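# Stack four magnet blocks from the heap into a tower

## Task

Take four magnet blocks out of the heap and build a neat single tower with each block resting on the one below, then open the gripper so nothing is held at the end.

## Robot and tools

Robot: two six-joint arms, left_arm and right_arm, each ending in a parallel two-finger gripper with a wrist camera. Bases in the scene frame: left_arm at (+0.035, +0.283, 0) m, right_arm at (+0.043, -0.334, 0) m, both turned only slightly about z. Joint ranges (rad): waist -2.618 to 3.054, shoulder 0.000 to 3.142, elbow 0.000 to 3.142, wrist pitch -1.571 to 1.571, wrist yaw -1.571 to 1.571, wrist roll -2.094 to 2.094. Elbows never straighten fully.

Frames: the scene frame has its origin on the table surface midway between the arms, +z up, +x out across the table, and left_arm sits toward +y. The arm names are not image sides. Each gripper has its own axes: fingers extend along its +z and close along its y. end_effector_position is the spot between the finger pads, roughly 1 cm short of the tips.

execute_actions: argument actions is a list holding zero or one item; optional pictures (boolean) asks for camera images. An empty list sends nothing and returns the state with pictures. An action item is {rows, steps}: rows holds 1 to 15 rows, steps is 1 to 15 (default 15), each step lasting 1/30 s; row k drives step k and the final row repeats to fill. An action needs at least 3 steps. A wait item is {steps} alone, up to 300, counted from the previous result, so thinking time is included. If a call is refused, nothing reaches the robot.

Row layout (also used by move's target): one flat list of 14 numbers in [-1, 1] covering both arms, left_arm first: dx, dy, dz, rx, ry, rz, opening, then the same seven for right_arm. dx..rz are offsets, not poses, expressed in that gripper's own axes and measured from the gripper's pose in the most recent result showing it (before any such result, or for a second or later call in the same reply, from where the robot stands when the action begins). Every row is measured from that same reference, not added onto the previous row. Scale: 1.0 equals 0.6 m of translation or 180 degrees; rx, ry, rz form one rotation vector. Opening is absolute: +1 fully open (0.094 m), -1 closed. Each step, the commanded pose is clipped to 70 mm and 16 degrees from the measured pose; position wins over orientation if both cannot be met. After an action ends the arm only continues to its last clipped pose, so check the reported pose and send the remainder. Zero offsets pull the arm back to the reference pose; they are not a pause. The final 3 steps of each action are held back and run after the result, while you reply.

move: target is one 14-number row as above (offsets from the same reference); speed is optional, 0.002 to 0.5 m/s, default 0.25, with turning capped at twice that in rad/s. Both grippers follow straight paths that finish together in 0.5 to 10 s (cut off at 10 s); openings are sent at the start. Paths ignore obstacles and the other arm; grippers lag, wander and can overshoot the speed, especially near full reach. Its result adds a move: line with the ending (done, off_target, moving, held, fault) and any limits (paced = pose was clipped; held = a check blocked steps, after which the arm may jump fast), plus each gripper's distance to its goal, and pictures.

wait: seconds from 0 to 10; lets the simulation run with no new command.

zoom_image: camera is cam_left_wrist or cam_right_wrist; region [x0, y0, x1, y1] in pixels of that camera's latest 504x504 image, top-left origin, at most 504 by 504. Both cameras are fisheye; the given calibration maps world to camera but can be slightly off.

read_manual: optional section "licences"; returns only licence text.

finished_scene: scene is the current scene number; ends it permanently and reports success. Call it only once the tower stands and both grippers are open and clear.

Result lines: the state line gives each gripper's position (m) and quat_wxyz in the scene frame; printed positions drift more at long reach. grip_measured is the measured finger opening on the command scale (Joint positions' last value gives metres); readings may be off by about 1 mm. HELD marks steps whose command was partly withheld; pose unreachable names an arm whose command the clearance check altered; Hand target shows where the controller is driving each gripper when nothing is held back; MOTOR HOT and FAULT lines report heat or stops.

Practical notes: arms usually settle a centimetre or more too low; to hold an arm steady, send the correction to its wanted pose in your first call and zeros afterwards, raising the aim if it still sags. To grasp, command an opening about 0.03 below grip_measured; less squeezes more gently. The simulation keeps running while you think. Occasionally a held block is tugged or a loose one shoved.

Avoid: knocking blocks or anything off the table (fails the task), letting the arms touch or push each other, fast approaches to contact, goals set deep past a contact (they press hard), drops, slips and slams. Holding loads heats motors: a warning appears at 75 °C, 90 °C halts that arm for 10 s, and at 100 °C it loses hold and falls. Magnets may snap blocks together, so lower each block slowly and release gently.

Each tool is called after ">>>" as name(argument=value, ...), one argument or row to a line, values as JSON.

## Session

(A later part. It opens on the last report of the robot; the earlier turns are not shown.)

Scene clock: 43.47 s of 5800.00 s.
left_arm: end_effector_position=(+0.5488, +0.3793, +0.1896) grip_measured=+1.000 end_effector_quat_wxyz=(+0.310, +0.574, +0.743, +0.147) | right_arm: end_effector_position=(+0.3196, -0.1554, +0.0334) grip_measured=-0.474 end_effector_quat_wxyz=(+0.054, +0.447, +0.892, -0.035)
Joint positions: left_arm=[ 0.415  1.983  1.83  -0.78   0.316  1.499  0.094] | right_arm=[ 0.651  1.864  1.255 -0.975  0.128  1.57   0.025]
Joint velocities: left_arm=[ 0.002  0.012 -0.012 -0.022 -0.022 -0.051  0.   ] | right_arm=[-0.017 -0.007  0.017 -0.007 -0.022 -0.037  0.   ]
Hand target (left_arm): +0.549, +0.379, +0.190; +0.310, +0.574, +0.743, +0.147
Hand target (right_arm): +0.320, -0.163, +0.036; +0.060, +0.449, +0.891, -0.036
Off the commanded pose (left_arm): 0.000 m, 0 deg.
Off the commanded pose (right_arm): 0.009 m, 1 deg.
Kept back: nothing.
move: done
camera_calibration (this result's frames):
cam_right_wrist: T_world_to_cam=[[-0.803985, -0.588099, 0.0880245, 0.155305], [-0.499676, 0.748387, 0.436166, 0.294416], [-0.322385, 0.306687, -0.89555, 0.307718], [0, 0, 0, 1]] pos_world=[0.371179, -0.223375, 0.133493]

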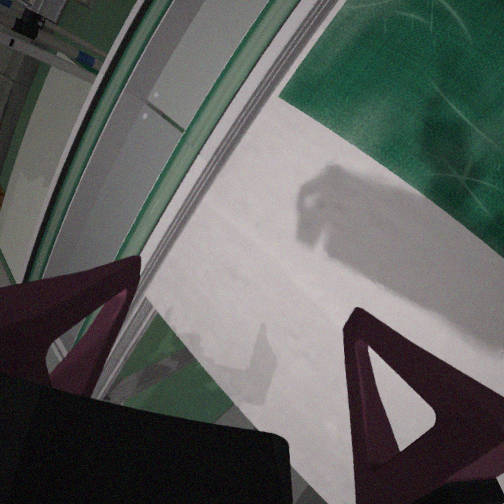

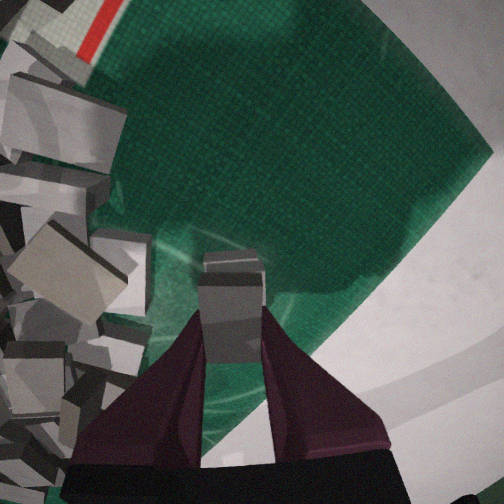

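>>> move(
  target=[0,0,0,0,0,0,1,0,-0.003,0.008,0,0,0,-0.52],
  speed=0.02,
)

>>> move(
  target=[0,0,0,0,0,0,1,0,0,0,0,0,0,-0.2],
)

>>> move(
  target=[0,0,0,0,0,0,1,0,0.003,0.022,-0.008,0.03,0,-0.2],
  speed=0.04,
)

>>> zoom_image(
  camera="cam_right_wrist",
  region=[140, 210, 330, 400],
)

Scene clock: 44.40 s of 5800.00 s.
left_arm: end_effector_position=(+0.5488, +0.3793, +0.1896) grip_measured=+1.000 end_effector_quat_wxyz=(+0.310, +0.574, +0.743, +0.147) | right_arm: end_effector_position=(+0.3197, -0.1550, +0.0334) grip_measured=-0.474 end_effector_quat_wxyz=(+0.054, +0.446, +0.893, -0.034)
Joint positions: left_arm=[ 0.415  1.983  1.83  -0.78   0.316  1.499  0.094] | right_arm=[ 0.651  1.864  1.255 -0.973  0.127  1.569  0.025]
Joint velocities: left_arm=[-0.012  0.007  0.002 -0.022 -0.066 -0.037  0.   ] | right_arm=[-0.002 -0.017 -0.012 -0.022  0.022 -0.022 -0.001]
Hand target (left_arm): +0.549, +0.379, +0.190; +0.310, +0.574, +0.743, +0.147
Hand target (right_arm): +0.318, -0.157, +0.029; +0.054, +0.447, +0.892, -0.035
Off the commanded pose (left_arm): 0.000 m, 0 deg.
Off the commanded pose (right_arm): 0.005 m, 0 deg.
Kept back: nothing.
move: done
camera_calibration (this result's frames):
cam_right_wrist: T_world_to_cam=[[-0.803135, -0.589454, 0.0867073, 0.155244], [-0.50096, 0.746882, 0.437272, 0.29437], [-0.322512, 0.307752, -0.89514, 0.307822], [0, 0, 0, 1]] pos_world=[0.371425, -0.223083, 0.133363]

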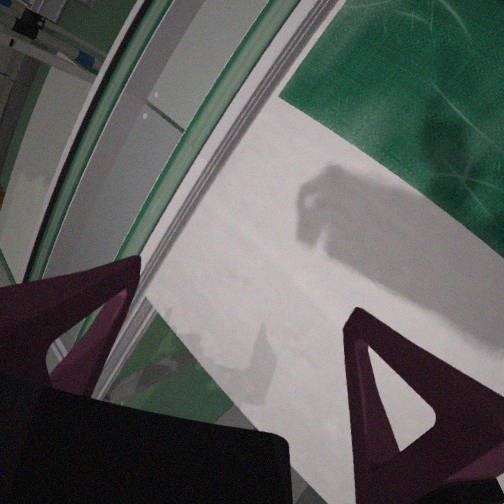

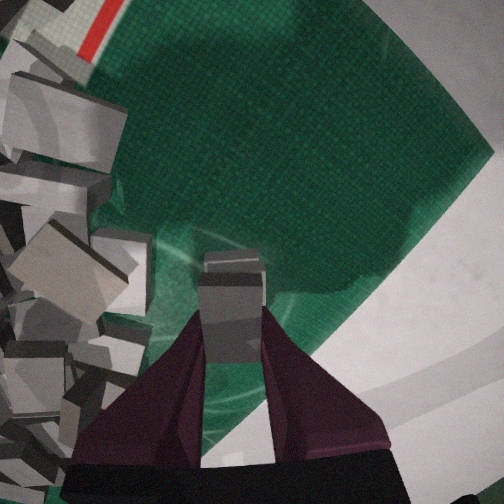

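Scene clock: 44.90 s of 5800.00 s.
left_arm: end_effector_position=(+0.5488, +0.3793, +0.1896) grip_measured=+1.000 end_effector_quat_wxyz=(+0.310, +0.574, +0.743, +0.147) | right_arm: end_effector_position=(+0.3200, -0.1542, +0.0333) grip_measured=-0.202 end_effector_quat_wxyz=(+0.053, +0.447, +0.893, -0.032)
Joint positions: left_arm=[ 0.415  1.983  1.83  -0.78   0.316  1.499  0.094] | right_arm=[ 0.651  1.864  1.255 -0.971  0.124  1.569  0.037]
Joint velocities: left_arm=[ 0.002 -0.002 -0.007 -0.081 -0.007  0.037  0.   ] | right_arm=[-0.002 -0.007 -0.012 -0.037  0.022  0.022  0.   ]
Hand target (left_arm): +0.549, +0.379, +0.190; +0.310, +0.574, +0.743, +0.147
Hand target (right_arm): +0.320, -0.155, +0.033; +0.054, +0.446, +0.893, -0.034
Off the commanded pose (left_arm): 0.000 m, 0 deg.
Off the commanded pose (right_arm): 0.001 m, 0 deg.
Kept back: nothing.
move: done
camera_calibration (this result's frames):
cam_right_wrist: T_world_to_cam=[[-0.803198, -0.589751, 0.0840659, 0.155965], [-0.501178, 0.745257, 0.439787, 0.293681], [-0.322015, 0.311104, -0.894159, 0.307929], [0, 0, 0, 1]] pos_world=[0.371616, -0.222685, 0.133069]

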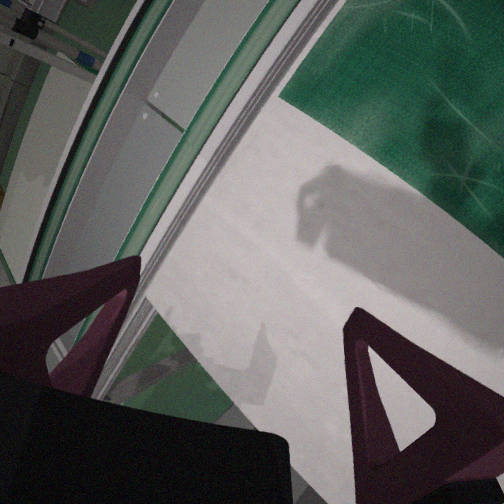

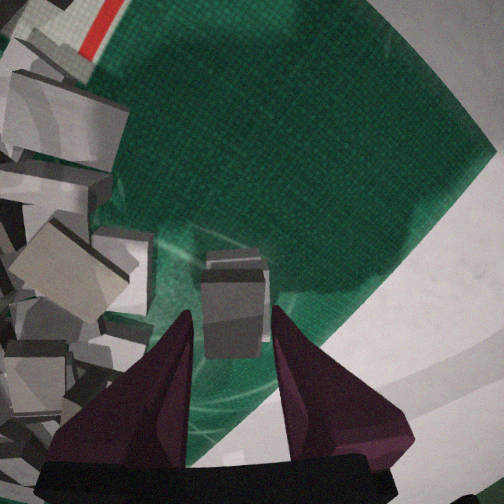

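Scene clock: 46.37 s of 5800.00 s.
left_arm: end_effector_position=(+0.5488, +0.3793, +0.1896) grip_measured=+1.000 end_effector_quat_wxyz=(+0.310, +0.574, +0.743, +0.147) | right_arm: end_effector_position=(+0.3218, -0.1512, +0.0241) grip_measured=-0.202 end_effector_quat_wxyz=(+0.018, +0.446, +0.895, +0.001)
Joint positions: left_arm=[ 0.415  1.983  1.83  -0.78   0.316  1.499  0.094] | right_arm=[ 0.605  1.864  1.221 -0.908  0.032  1.519  0.037]
Joint velocities: left_arm=[-0.007  0.002 -0.007  0.022  0.066  0.007  0.   ] | right_arm=[-0.002  0.007 -0.002 -0.022 -0.051 -0.022 -0.   ]
Hand target (left_arm): +0.549, +0.379, +0.190; +0.310, +0.574, +0.743, +0.147
Hand target (right_arm): +0.322, -0.154, +0.021; +0.017, +0.447, +0.895, +0.001
Off the commanded pose (left_arm): 0.000 m, 0 deg.
Off the commanded pose (right_arm): 0.005 m, 0 deg.
Kept back: nothing.
move: done
camera_calibration (this result's frames):
cam_right_wrist: T_world_to_cam=[[-0.798089, -0.599758, 0.0578282, 0.157418], [-0.488279, 0.699993, 0.521147, 0.283405], [-0.353041, 0.387685, -0.851506, 0.319878], [0, 0, 0, 1]] pos_world=[0.376944, -0.227981, 0.11558]

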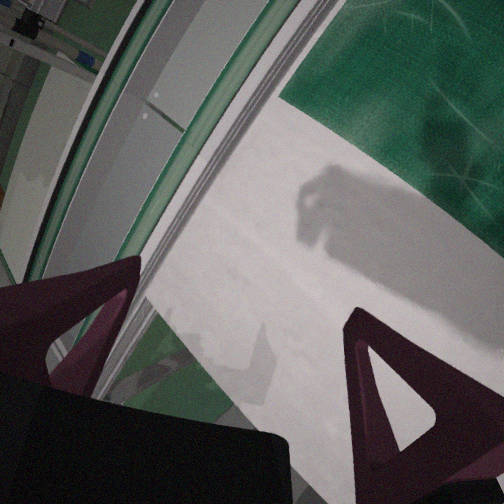

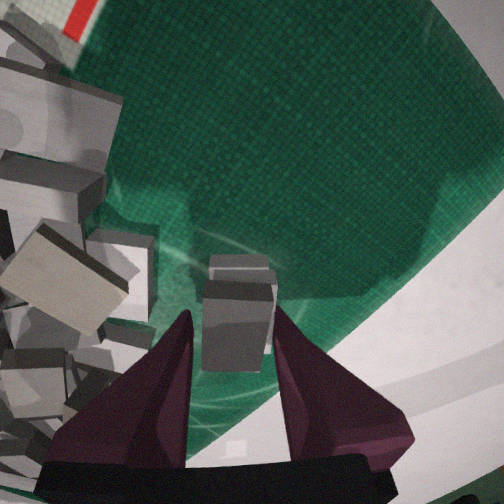

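Region (140, 210, 330, 400) of cam_right_wrist's 504x504 image, scaled by 2.653, with more detail than that image has.

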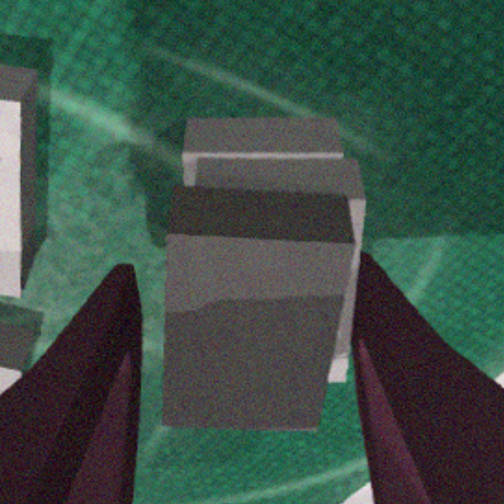

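Go a bit lower and squeeze.

>>> move(
  target=[0,0,0,0,0,0,1,-0.01,-0.007,0.011,0,0,0,-0.2],
  speed=0.03,
)

>>> move(
  target=[0,0,0,0,0,0,1,0,0,0,0,0,0,-0.5],
)

>>> move(
  target=[0,0,0,0,0,0,1,0,0,0,0,0,0,-0.15],
)

>>> move(
  target=[0,0,0,0,0,0,1,0,0.008,-0.13,-0.008,0,0,-0.15],
  speed=0.15,
)

>>> zoom_image(
  camera="cam_right_wrist",
  region=[30, 100, 300, 370],
)

Scene clock: 47.37 s of 5800.00 s.
left_arm: end_effector_position=(+0.5488, +0.3793, +0.1896) grip_measured=+1.000 end_effector_quat_wxyz=(+0.310, +0.574, +0.743, +0.147) | right_arm: end_effector_position=(+0.3224, -0.1543, +0.0196) grip_measured=-0.202 end_effector_quat_wxyz=(+0.019, +0.445, +0.895, +0.002)
Joint positions: left_arm=[ 0.415  1.983  1.83  -0.78   0.316  1.499  0.094] | right_arm=[ 0.595  1.864  1.201 -0.886  0.03   1.507  0.037]
Joint velocities: left_arm=[-0.022  0.017 -0.002 -0.007 -0.037  0.022  0.   ] | right_arm=[-0.017 -0.017 -0.017  0.022 -0.007 -0.037 -0.001]
Hand target (left_arm): +0.549, +0.379, +0.190; +0.310, +0.574, +0.743, +0.147
Hand target (right_arm): +0.322, -0.159, +0.018; +0.018, +0.446, +0.895, +0.001
Off the commanded pose (left_arm): 0.000 m, 0 deg.
Off the commanded pose (right_arm): 0.005 m, 0 deg.
Kept back: nothing.
move: done
camera_calibration (this result's frames):
cam_right_wrist: T_world_to_cam=[[-0.797016, -0.601479, 0.0546755, 0.155811], [-0.490483, 0.697433, 0.522508, 0.288537], [-0.35241, 0.38963, -0.85088, 0.317584], [0, 0, 0, 1]] pos_world=[0.377626, -0.231258, 0.110944]

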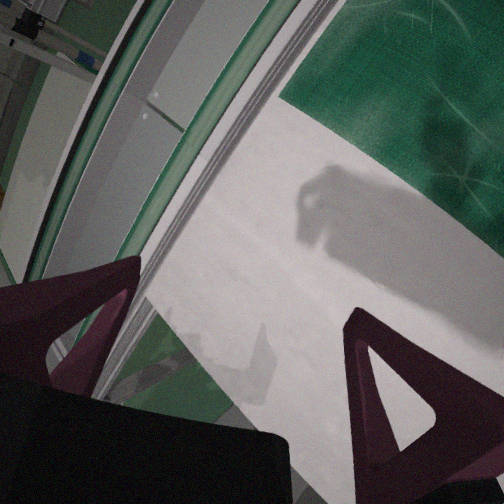

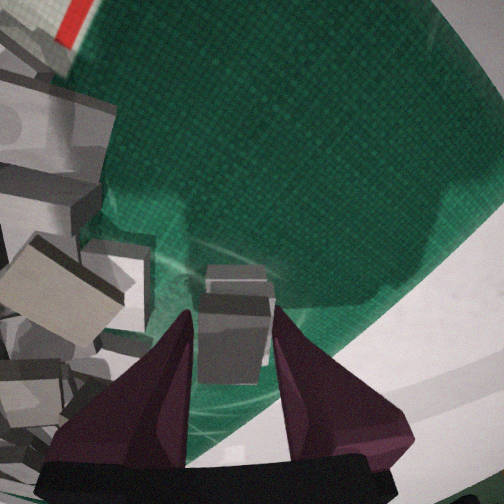

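Scene clock: 47.87 s of 5800.00 s.
left_arm: end_effector_position=(+0.5488, +0.3793, +0.1896) grip_measured=+1.000 end_effector_quat_wxyz=(+0.310, +0.574, +0.743, +0.147) | right_arm: end_effector_position=(+0.3222, -0.1542, +0.0196) grip_measured=-0.466 end_effector_quat_wxyz=(+0.018, +0.445, +0.895, +0.002)
Joint positions: left_arm=[ 0.415  1.983  1.83  -0.78   0.316  1.499  0.094] | right_arm=[ 0.595  1.864  1.201 -0.886  0.029  1.507  0.025]
Joint velocities: left_arm=[ 0.012 -0.007 -0.007  0.022  0.007 -0.081  0.   ] | right_arm=[ 0.002  0.017 -0.007 -0.051 -0.007 -0.081  0.001]
Hand target (left_arm): +0.549, +0.379, +0.190; +0.310, +0.574, +0.743, +0.147
Hand target (right_arm): +0.322, -0.154, +0.020; +0.019, +0.445, +0.895, +0.002
Off the commanded pose (left_arm): 0.000 m, 0 deg.
Off the commanded pose (right_arm): 0.000 m, 0 deg.
Kept back: nothing.
move: done
camera_calibration (this result's frames):
cam_right_wrist: T_world_to_cam=[[-0.796931, -0.601528, 0.0553658, 0.155587], [-0.489837, 0.697142, 0.523501, 0.288092], [-0.353498, 0.390073, -0.850225, 0.317861], [0, 0, 0, 1]] pos_world=[0.377473, -0.23124, 0.110823]

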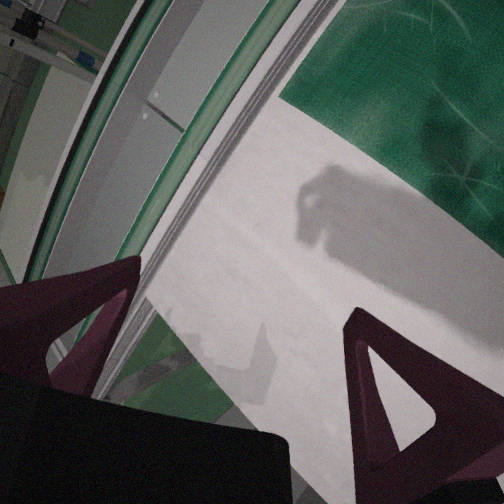

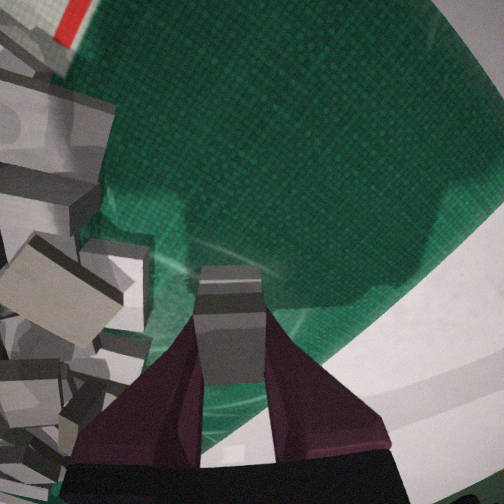

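Scene clock: 48.37 s of 5800.00 s.
left_arm: end_effector_position=(+0.5488, +0.3793, +0.1896) grip_measured=+1.000 end_effector_quat_wxyz=(+0.310, +0.574, +0.743, +0.147) | right_arm: end_effector_position=(+0.3221, -0.1541, +0.0196) grip_measured=-0.152 end_effector_quat_wxyz=(+0.017, +0.445, +0.895, +0.003)
Joint positions: left_arm=[ 0.415  1.983  1.83  -0.78   0.316  1.499  0.094] | right_arm=[ 0.595  1.864  1.201 -0.886  0.027  1.507  0.04 ]
Joint velocities: left_arm=[ 0.007 -0.002 -0.012 -0.007  0.037  0.022  0.   ] | right_arm=[-0.002 -0.022  0.002 -0.051  0.007  0.037 -0.   ]
Hand target (left_arm): +0.549, +0.379, +0.190; +0.310, +0.574, +0.743, +0.147
Hand target (right_arm): +0.322, -0.154, +0.020; +0.018, +0.445, +0.895, +0.002
Off the commanded pose (left_arm): 0.000 m, 0 deg.
Off the commanded pose (right_arm): 0.000 m, 0 deg.
Kept back: nothing.
move: done
camera_calibration (this result's frames):
cam_right_wrist: T_world_to_cam=[[-0.796881, -0.601601, 0.0552956, 0.155574], [-0.489524, 0.69663, 0.524475, 0.287722], [-0.354045, 0.390875, -0.849629, 0.318038], [0, 0, 0, 1]] pos_world=[0.37742, -0.231155, 0.110708]

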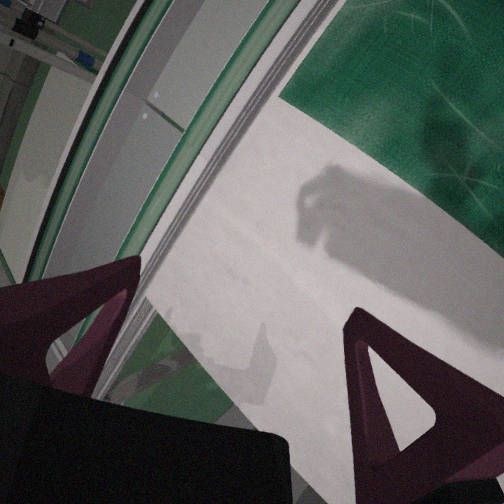

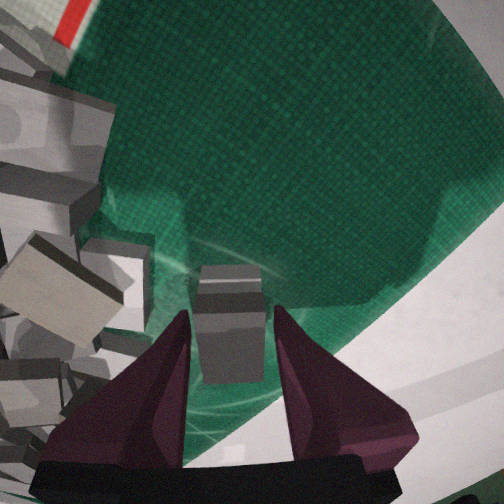

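Scene clock: 49.53 s of 5800.00 s.
left_arm: end_effector_position=(+0.5488, +0.3793, +0.1896) grip_measured=+1.000 end_effector_quat_wxyz=(+0.310, +0.574, +0.743, +0.147) | right_arm: end_effector_position=(+0.3204, -0.1546, +0.0862) grip_measured=-0.152 end_effector_quat_wxyz=(+0.016, +0.446, +0.895, +0.003)
Joint positions: left_arm=[ 0.415  1.983  1.83  -0.78   0.316  1.499  0.094] | right_arm=[ 0.595  1.785  1.377 -1.142  0.025  1.51   0.04 ]
Joint velocities: left_arm=[ 0.032 -0.007  0.017 -0.007  0.022 -0.007  0.   ] | right_arm=[-0.002  0.022 -0.017 -0.081  0.022  0.007 -0.   ]
Hand target (left_arm): +0.549, +0.379, +0.190; +0.310, +0.574, +0.743, +0.147
Hand target (right_arm): +0.322, -0.150, +0.097; +0.023, +0.445, +0.895, +0.014
Off the commanded pose (left_arm): 0.000 m, 0 deg.
Off the commanded pose (right_arm): 0.013 m, 1 deg.
Kept back: nothing.
move: off_target (right_arm)
camera_calibration (this result's frames):
cam_right_wrist: T_world_to_cam=[[-0.798351, -0.599635, 0.0554422, 0.150967], [-0.486776, 0.6968, 0.526801, 0.251306], [-0.35452, 0.393584, -0.848179, 0.374662], [0, 0, 0, 1]] pos_world=[0.37568, -0.232046, 0.177022]

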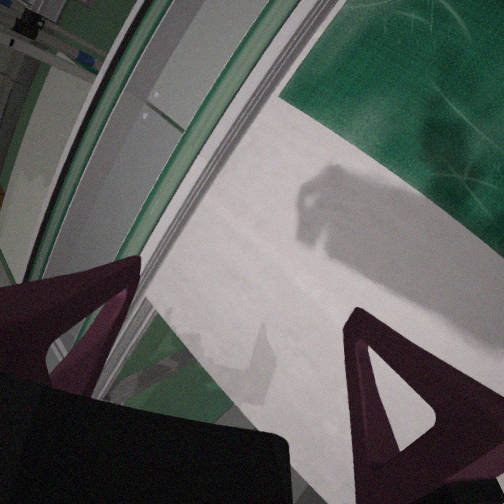

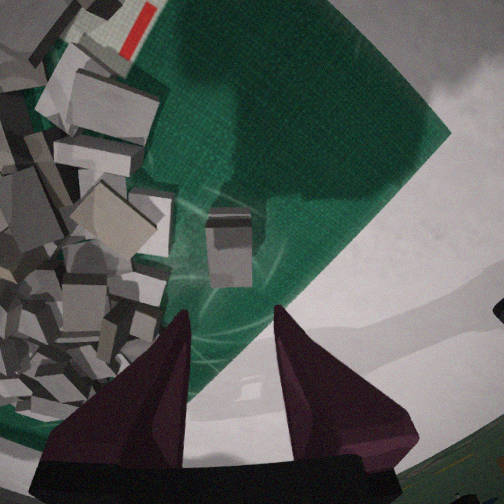

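Region (30, 100, 300, 370) of cam_right_wrist's 504x504 image, scaled by 1.867, with more detail than that image has.

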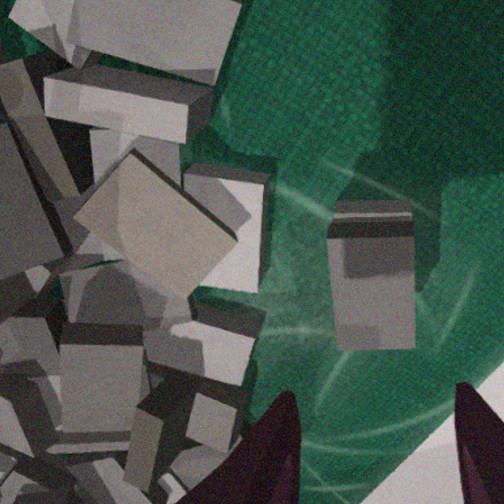

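>>> move(
  target=[0,0,0,0,0,0,1,-0.052,0.116,0.04,0.003,0.011,-0.239,-0.22],
)

Scene clock: 51.90 s of 5800.00 s.
left_arm: end_effector_position=(+0.5488, +0.3793, +0.1896) grip_measured=+1.000 end_effector_quat_wxyz=(+0.310, +0.574, +0.743, +0.147) | right_arm: end_effector_position=(+0.3885, -0.1379, +0.0608) grip_measured=-0.218 end_effector_quat_wxyz=(-0.007, +0.086, +0.996, -0.005)
Joint positions: left_arm=[ 0.415  1.983  1.83  -0.78   0.316  1.499  0.094] | right_arm=[ 0.525  2.095  1.704 -1.198  0.     0.687  0.037]
Joint velocities: left_arm=[ 0.002  0.002 -0.007 -0.081 -0.051 -0.022  0.   ] | right_arm=[-0.017  0.002  0.002 -0.037  0.022 -0.037  0.   ]
Hand target (left_arm): +0.549, +0.379, +0.190; +0.310, +0.574, +0.743, +0.147
Hand target (right_arm): +0.396, -0.138, +0.067; -0.001, +0.087, +0.996, +0.001
Off the commanded pose (left_arm): 0.000 m, 0 deg.
Off the commanded pose (right_arm): 0.008 m, 1 deg.
Kept back: nothing.
move: done
camera_calibration (this result's frames):
cam_right_wrist: T_world_to_cam=[[-0.16974, -0.981632, 0.087097, -0.0819844], [-0.807279, 0.189192, 0.559024, 0.338689], [-0.565234, 0.0245774, -0.824564, 0.400247], [0, 0, 0, 1]] pos_world=[0.485734, -0.154393, 0.147835]

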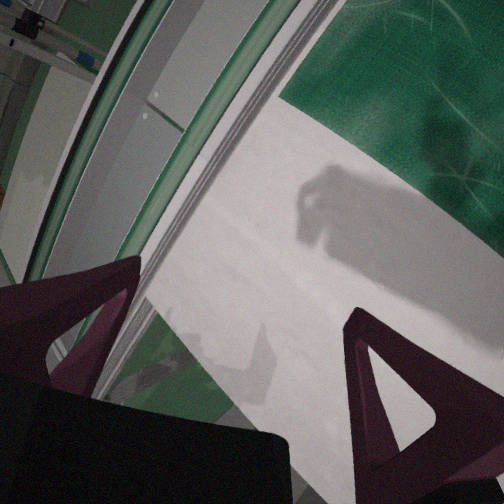

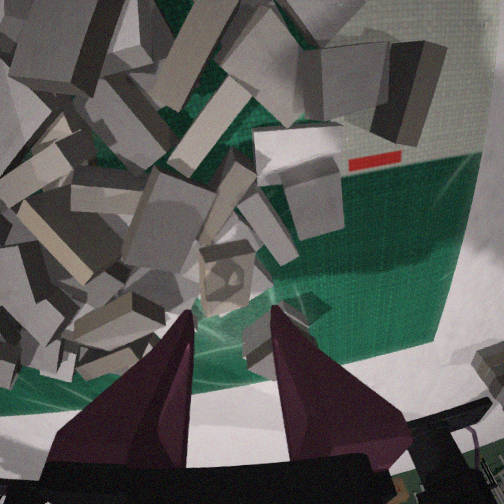

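>>> move(
  target=[0,0,0,0,0,0,1,-0.002,0.017,0.03,0,-0.004,0,-0.22],
  speed=0.06,
)

>>> zoom_image(
  camera="cam_right_wrist",
  region=[140, 210, 330, 400],
)

Scene clock: 52.97 s of 5800.00 s.
left_arm: end_effector_position=(+0.5488, +0.3793, +0.1896) grip_measured=+1.000 end_effector_quat_wxyz=(+0.310, +0.574, +0.743, +0.147) | right_arm: end_effector_position=(+0.3928, -0.1305, +0.0460) grip_measured=-0.218 end_effector_quat_wxyz=(-0.004, +0.087, +0.996, -0.003)
Joint positions: left_arm=[ 0.415  1.983  1.83  -0.78   0.316  1.499  0.094] | right_arm=[ 0.535  2.127  1.694 -1.147  0.     0.7    0.037]
Joint velocities: left_arm=[-0.007  0.012 -0.012 -0.007  0.037  0.007  0.   ] | right_arm=[-0.007 -0.017 -0.017 -0.051  0.037 -0.037 -0.001]
Hand target (left_arm): +0.549, +0.379, +0.190; +0.310, +0.574, +0.743, +0.147
Hand target (right_arm): +0.392, -0.129, +0.043; -0.001, +0.086, +0.996, -0.006
Off the commanded pose (left_arm): 0.000 m, 0 deg.
Off the commanded pose (right_arm): 0.004 m, 0 deg.
Kept back: nothing.
move: done
camera_calibration (this result's frames):
cam_right_wrist: T_world_to_cam=[[-0.172235, -0.981646, 0.0818917, -0.0714809], [-0.811022, 0.188499, 0.553815, 0.350692], [-0.559087, 0.0289702, -0.828603, 0.388599], [0, 0, 0, 1]] pos_world=[0.489367, -0.147532, 0.133629]

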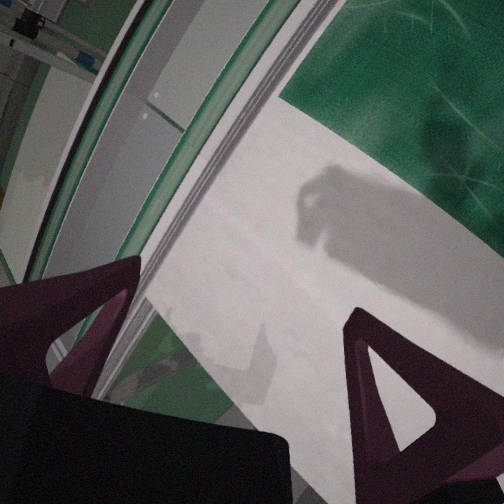

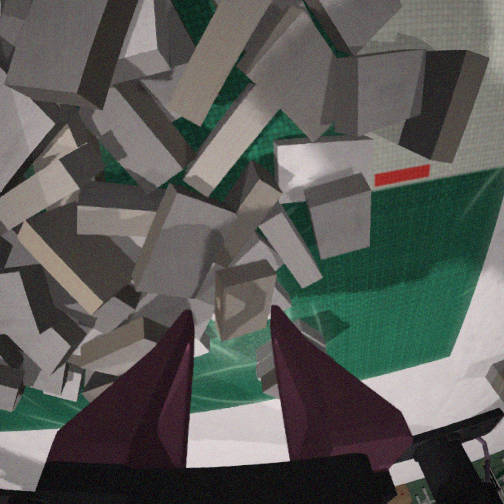

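Region (140, 210, 330, 400) of cam_right_wrist's 504x504 image, scaled by 2.653, with more detail than that image has.

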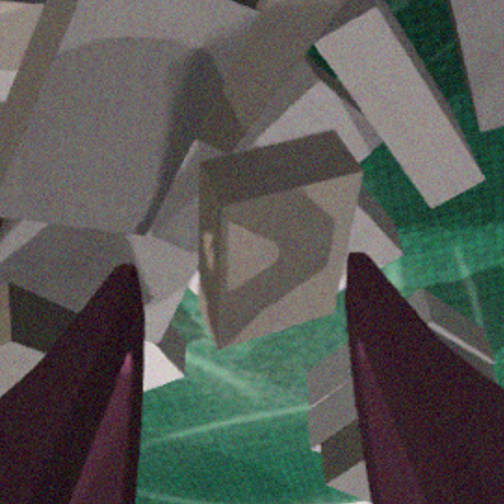

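>>> move(
  target=[0,0,0,0,0,0,1,0.004,-0.018,0.006,0,0,0,-0.18],
  speed=0.05,
)

>>> move(
  target=[0,0,0,0,0,0,1,0,0,0.022,0,0,0,-0.18],
  speed=0.04,
)

>>> zoom_image(
  camera="cam_right_wrist",
  region=[140, 210, 330, 400],
)

Scene clock: 53.97 s of 5800.00 s.
left_arm: end_effector_position=(+0.5488, +0.3793, +0.1896) grip_measured=+1.000 end_effector_quat_wxyz=(+0.310, +0.574, +0.743, +0.147) | right_arm: end_effector_position=(+0.3836, -0.1383, +0.0333) grip_measured=-0.182 end_effector_quat_wxyz=(-0.019, +0.085, +0.996, -0.013)
Joint positions: left_arm=[ 0.415  1.983  1.83  -0.78   0.316  1.499  0.094] | right_arm=[ 0.53   2.127  1.641 -1.13  -0.     0.69   0.038]
Joint velocities: left_arm=[-0.002 -0.002  0.027 -0.11   0.037 -0.007  0.   ] | right_arm=[-0.007 -0.012  0.002  0.022  0.022 -0.007 -0.001]
Hand target (left_arm): +0.549, +0.379, +0.190; +0.310, +0.574, +0.743, +0.147
Hand target (right_arm): +0.388, -0.141, +0.042; -0.004, +0.087, +0.996, -0.003
Off the commanded pose (left_arm): 0.000 m, 0 deg.
Off the commanded pose (right_arm): 0.011 m, 2 deg.
Kept back: nothing.
move: off_target (right_arm)
camera_calibration (this result's frames):
cam_right_wrist: T_world_to_cam=[[-0.165208, -0.98074, 0.10419, -0.0829832], [-0.794086, 0.194926, 0.575701, 0.345464], [-0.584922, 0.0123746, -0.810995, 0.38023], [0, 0, 0, 1]] pos_world=[0.483024, -0.15343, 0.118127]

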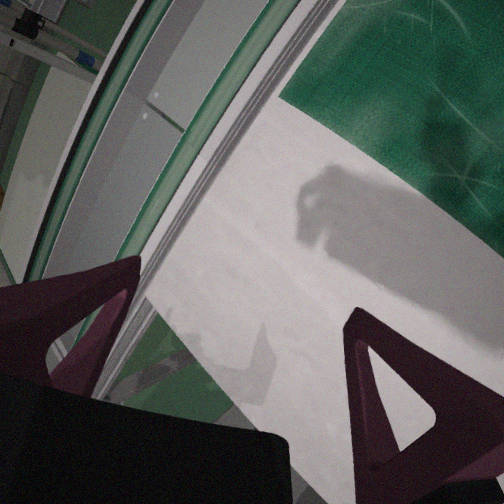

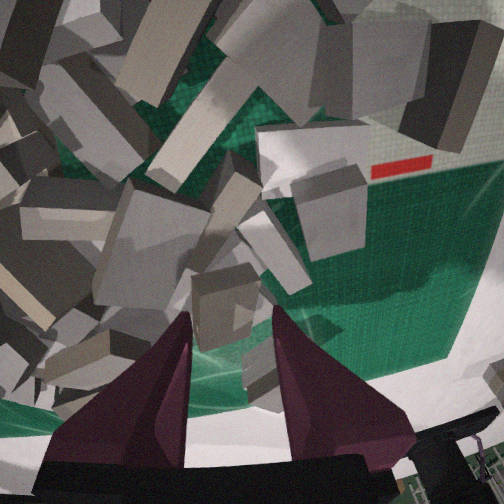

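Scene clock: 54.67 s of 5800.00 s.
left_arm: end_effector_position=(+0.5488, +0.3793, +0.1896) grip_measured=+1.000 end_effector_quat_wxyz=(+0.310, +0.574, +0.743, +0.147) | right_arm: end_effector_position=(+0.3835, -0.1377, +0.0277) grip_measured=-0.182 end_effector_quat_wxyz=(-0.017, +0.085, +0.996, -0.010)
Joint positions: left_arm=[ 0.415  1.983  1.83  -0.78   0.316  1.499  0.094] | right_arm=[ 0.53   2.127  1.618 -1.101 -0.003  0.689  0.038]
Joint velocities: left_arm=[-0.022 -0.012 -0.032  0.007  0.051  0.037  0.   ] | right_arm=[ 0.002 -0.007 -0.002 -0.037 -0.066  0.051  0.   ]
Hand target (left_arm): +0.549, +0.379, +0.190; +0.310, +0.574, +0.743, +0.147
Hand target (right_arm): +0.383, -0.139, +0.020; -0.019, +0.085, +0.996, -0.013
Off the commanded pose (left_arm): 0.000 m, 0 deg.
Off the commanded pose (right_arm): 0.008 m, 0 deg.
Kept back: nothing.
move: done
camera_calibration (this result's frames):
cam_right_wrist: T_world_to_cam=[[-0.165376, -0.981375, 0.0977414, -0.0817247], [-0.796495, 0.191346, 0.573569, 0.348947], [-0.581589, 0.0170039, -0.813305, 0.375065], [0, 0, 0, 1]] pos_world=[0.482553, -0.15335, 0.112885]

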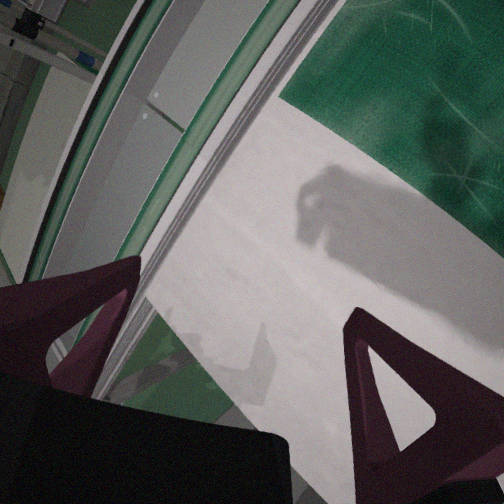

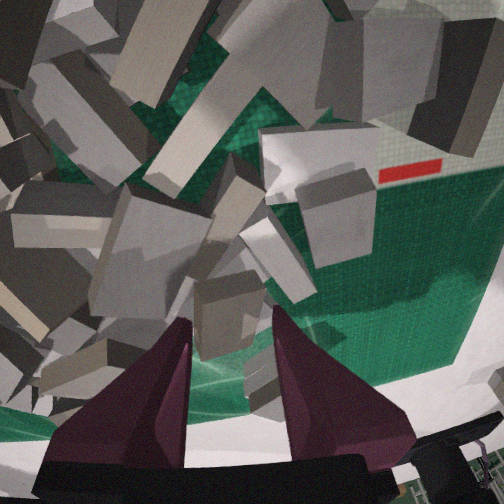

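Region (140, 210, 330, 400) of cam_right_wrist's 504x504 image, scaled by 2.653, with more detail than that image has.

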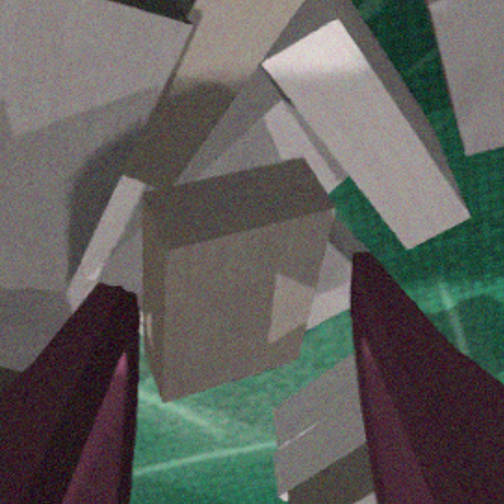

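Close, shifting slightly outward.

>>> move(
  target=[0,0,0,0,0,0,1,-0.012,0,0,0,-0.008,0,-0.2],
  speed=0.04,
)

>>> move(
  target=[0,0,0,0,0,0,1,0,0,0,0,0,0,-0.52],
)

>>> zoom_image(
  camera="cam_right_wrist",
  region=[140, 210, 330, 400],
)

Scene clock: 55.60 s of 5800.00 s.
left_arm: end_effector_position=(+0.5488, +0.3793, +0.1896) grip_measured=+1.000 end_effector_quat_wxyz=(+0.310, +0.574, +0.743, +0.147) | right_arm: end_effector_position=(+0.3837, -0.1376, +0.0277) grip_measured=-0.198 end_effector_quat_wxyz=(-0.017, +0.085, +0.996, -0.010)
Joint positions: left_arm=[ 0.415  1.983  1.83  -0.78   0.316  1.499  0.094] | right_arm=[ 0.53   2.127  1.618 -1.101 -0.003  0.689  0.038]
Joint velocities: left_arm=[-0.002 -0.002 -0.037 -0.022  0.081 -0.022  0.   ] | right_arm=[-0.012  0.022  0.007 -0.051  0.095 -0.051 -0.   ]
Hand target (left_arm): +0.549, +0.379, +0.190; +0.310, +0.574, +0.743, +0.147
Hand target (right_arm): +0.390, -0.139, +0.028; -0.005, +0.085, +0.996, -0.011
Off the commanded pose (left_arm): 0.000 m, 0 deg.
Off the commanded pose (right_arm): 0.007 m, 1 deg.
Kept back: nothing.
move: done
camera_calibration (this result's frames):
cam_right_wrist: T_world_to_cam=[[-0.165436, -0.981442, 0.0969666, -0.0815165], [-0.796764, 0.190951, 0.573328, 0.349082], [-0.581204, 0.0175898, -0.813568, 0.375073], [0, 0, 0, 1]] pos_world=[0.482644, -0.153259, 0.112913]

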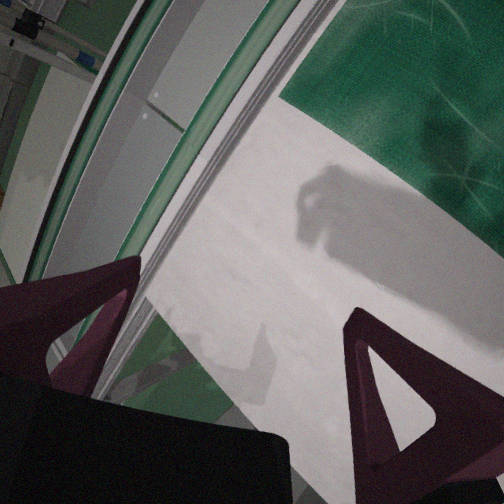

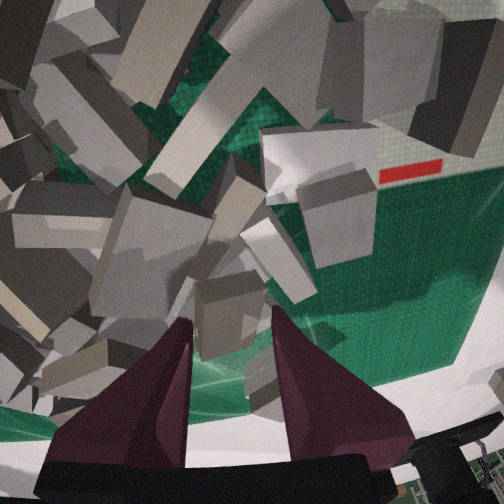

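Scene clock: 56.10 s of 5800.00 s.
left_arm: end_effector_position=(+0.5488, +0.3793, +0.1896) grip_measured=+1.000 end_effector_quat_wxyz=(+0.310, +0.574, +0.743, +0.147) | right_arm: end_effector_position=(+0.3834, -0.1369, +0.0277) grip_measured=-0.463 end_effector_quat_wxyz=(-0.018, +0.085, +0.996, -0.008)
Joint positions: left_arm=[ 0.415  1.983  1.83  -0.78   0.316  1.499  0.094] | right_arm=[ 0.53   2.127  1.618 -1.1   -0.007  0.69   0.025]
Joint velocities: left_arm=[ 0.002  0.002  0.007 -0.125  0.066 -0.007  0.   ] | right_arm=[-0.002 -0.012  0.007  0.066 -0.007 -0.007  0.   ]
Hand target (left_arm): +0.549, +0.379, +0.190; +0.310, +0.574, +0.743, +0.147
Hand target (right_arm): +0.384, -0.138, +0.028; -0.017, +0.085, +0.996, -0.009
Off the commanded pose (left_arm): 0.000 m, 0 deg.
Off the commanded pose (right_arm): 0.001 m, 0 deg.
Kept back: nothing.
move: done
camera_calibration (this result's frames):
cam_right_wrist: T_world_to_cam=[[-0.165805, -0.981687, 0.0938038, -0.0807377], [-0.79577, 0.18937, 0.57523, 0.348106], [-0.582459, 0.0207299, -0.812596, 0.375797], [0, 0, 0, 1]] pos_world=[0.482513, -0.15297, 0.112704]

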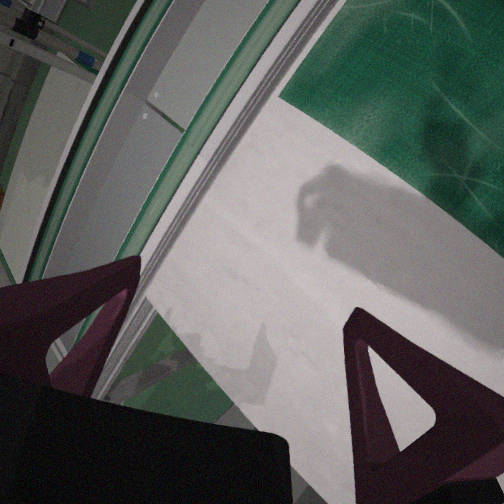

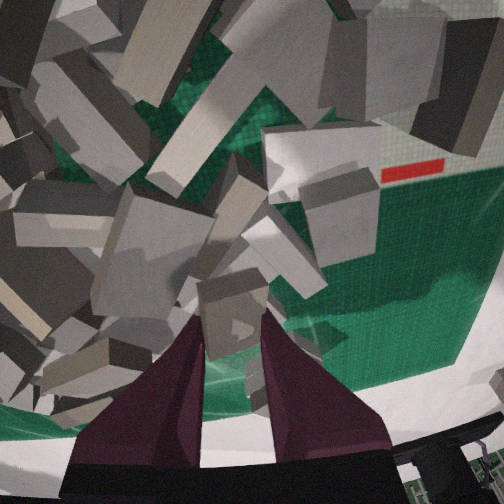

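Region (140, 210, 330, 400) of cam_right_wrist's 504x504 image, scaled by 2.653, with more detail than that image has.

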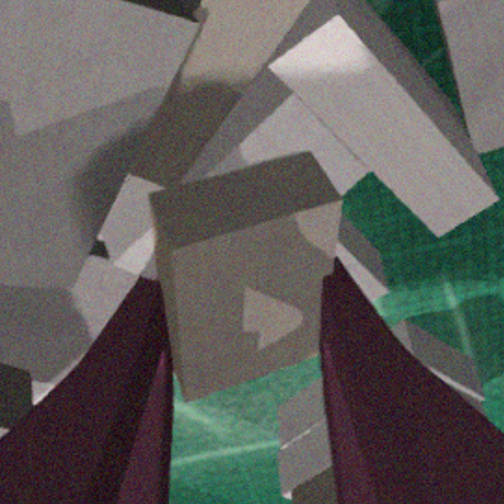

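>>> move(
  target=[0,0,0,0,0,0,1,0,0,0,0,0,0,-0.25],
)

>>> move(
  target=[0,0,0,0,0,0,1,-0.018,0,-0.008,-0.085,-0.012,0,-0.25],
  speed=0.1,
)

>>> zoom_image(
  camera="cam_right_wrist",
  region=[140, 210, 330, 400],
)

Scene clock: 57.03 s of 5800.00 s.
left_arm: end_effector_position=(+0.5488, +0.3793, +0.1896) grip_measured=+1.000 end_effector_quat_wxyz=(+0.310, +0.574, +0.743, +0.147) | right_arm: end_effector_position=(+0.3834, -0.1369, +0.0277) grip_measured=-0.252 end_effector_quat_wxyz=(-0.018, +0.085, +0.996, -0.008)
Joint positions: left_arm=[ 0.415  1.983  1.83  -0.78   0.316  1.499  0.094] | right_arm=[ 0.53   2.127  1.618 -1.1   -0.007  0.69   0.035]
Joint velocities: left_arm=[-0.012 -0.017 -0.012 -0.037 -0.007  0.081  0.   ] | right_arm=[-0.017 -0.012 -0.017 -0.051  0.022  0.037  0.001]
Hand target (left_arm): +0.549, +0.379, +0.190; +0.310, +0.574, +0.743, +0.147
Hand target (right_arm): +0.383, -0.137, +0.028; -0.018, +0.085, +0.996, -0.008
Off the commanded pose (left_arm): 0.000 m, 0 deg.
Off the commanded pose (right_arm): 0.000 m, 0 deg.
Kept back: nothing.
move: done
camera_calibration (this result's frames):
cam_right_wrist: T_world_to_cam=[[-0.165805, -0.981687, 0.0938038, -0.0807377], [-0.79577, 0.18937, 0.57523, 0.348106], [-0.582459, 0.0207299, -0.812596, 0.375797], [0, 0, 0, 1]] pos_world=[0.482513, -0.15297, 0.112704]

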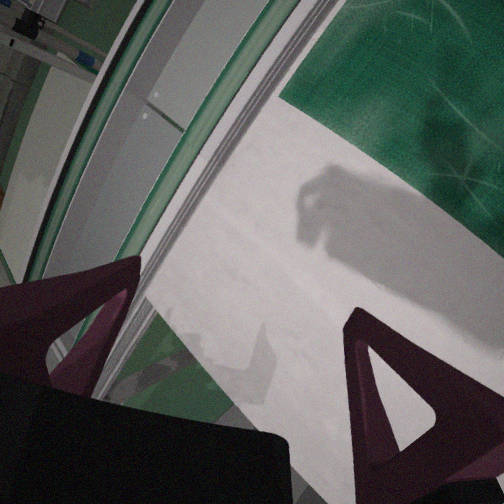

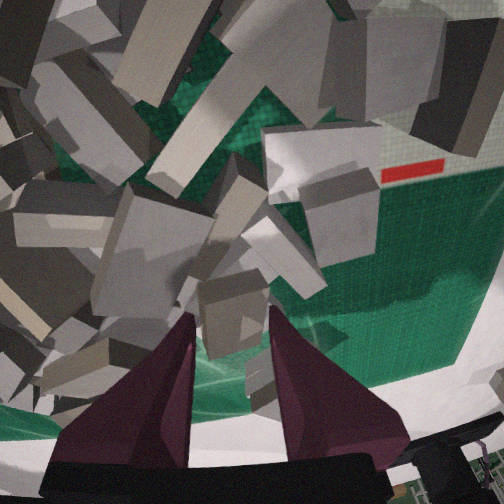

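Scene clock: 58.83 s of 5800.00 s.
left_arm: end_effector_position=(+0.5488, +0.3793, +0.1896) grip_measured=+1.000 end_effector_quat_wxyz=(+0.310, +0.574, +0.743, +0.147) | right_arm: end_effector_position=(+0.3881, -0.1378, +0.0279) grip_measured=-0.252 end_effector_quat_wxyz=(-0.002, +0.087, +0.990, +0.112)
Joint positions: left_arm=[ 0.415  1.983  1.83  -0.78   0.316  1.499  0.094] | right_arm=[ 0.437  2.008  1.418 -0.873 -0.196  0.614  0.035]
Joint velocities: left_arm=[ 0.007  0.002  0.022 -0.037 -0.007 -0.007  0.   ] | right_arm=[ 0.007  0.002  0.007 -0.022  0.022 -0.037  0.   ]
Hand target (left_arm): +0.549, +0.379, +0.190; +0.310, +0.574, +0.743, +0.147
Hand target (right_arm): +0.394, -0.138, +0.032; +0.014, +0.085, +0.989, +0.124
Off the commanded pose (left_arm): 0.000 m, 0 deg.
Off the commanded pose (right_arm): 0.007 m, 2 deg.
Kept back: nothing.
move: done
camera_calibration (this result's frames):
cam_right_wrist: T_world_to_cam=[[-0.173501, -0.973889, -0.146414, -0.0701176], [-0.824125, 0.0621817, 0.562984, 0.345707], [-0.53918, 0.218342, -0.813395, 0.389185], [0, 0, 0, 1]] pos_world=[0.482581, -0.174759, 0.111668]

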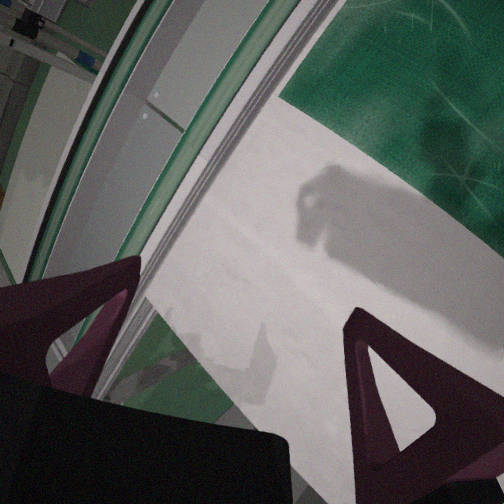

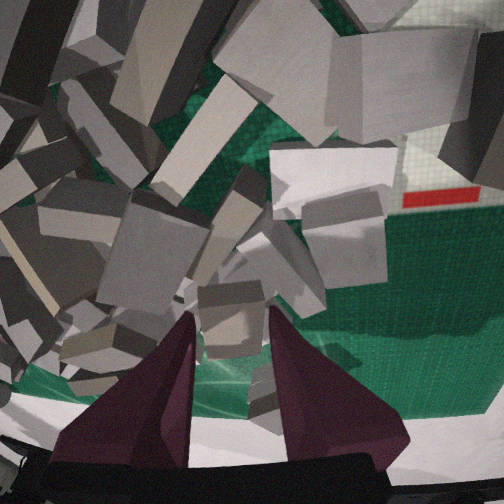

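Region (140, 210, 330, 400) of cam_right_wrist's 504x504 image, scaled by 2.653, with more detail than that image has.

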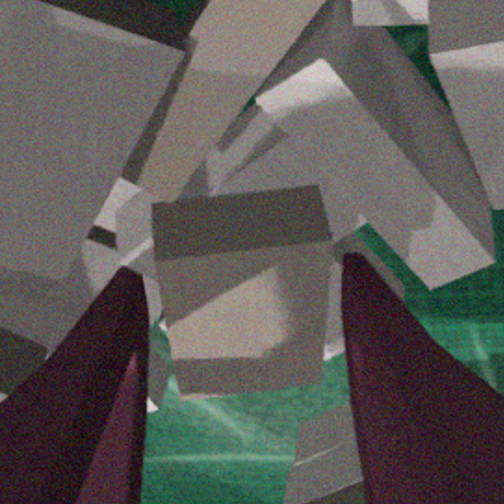

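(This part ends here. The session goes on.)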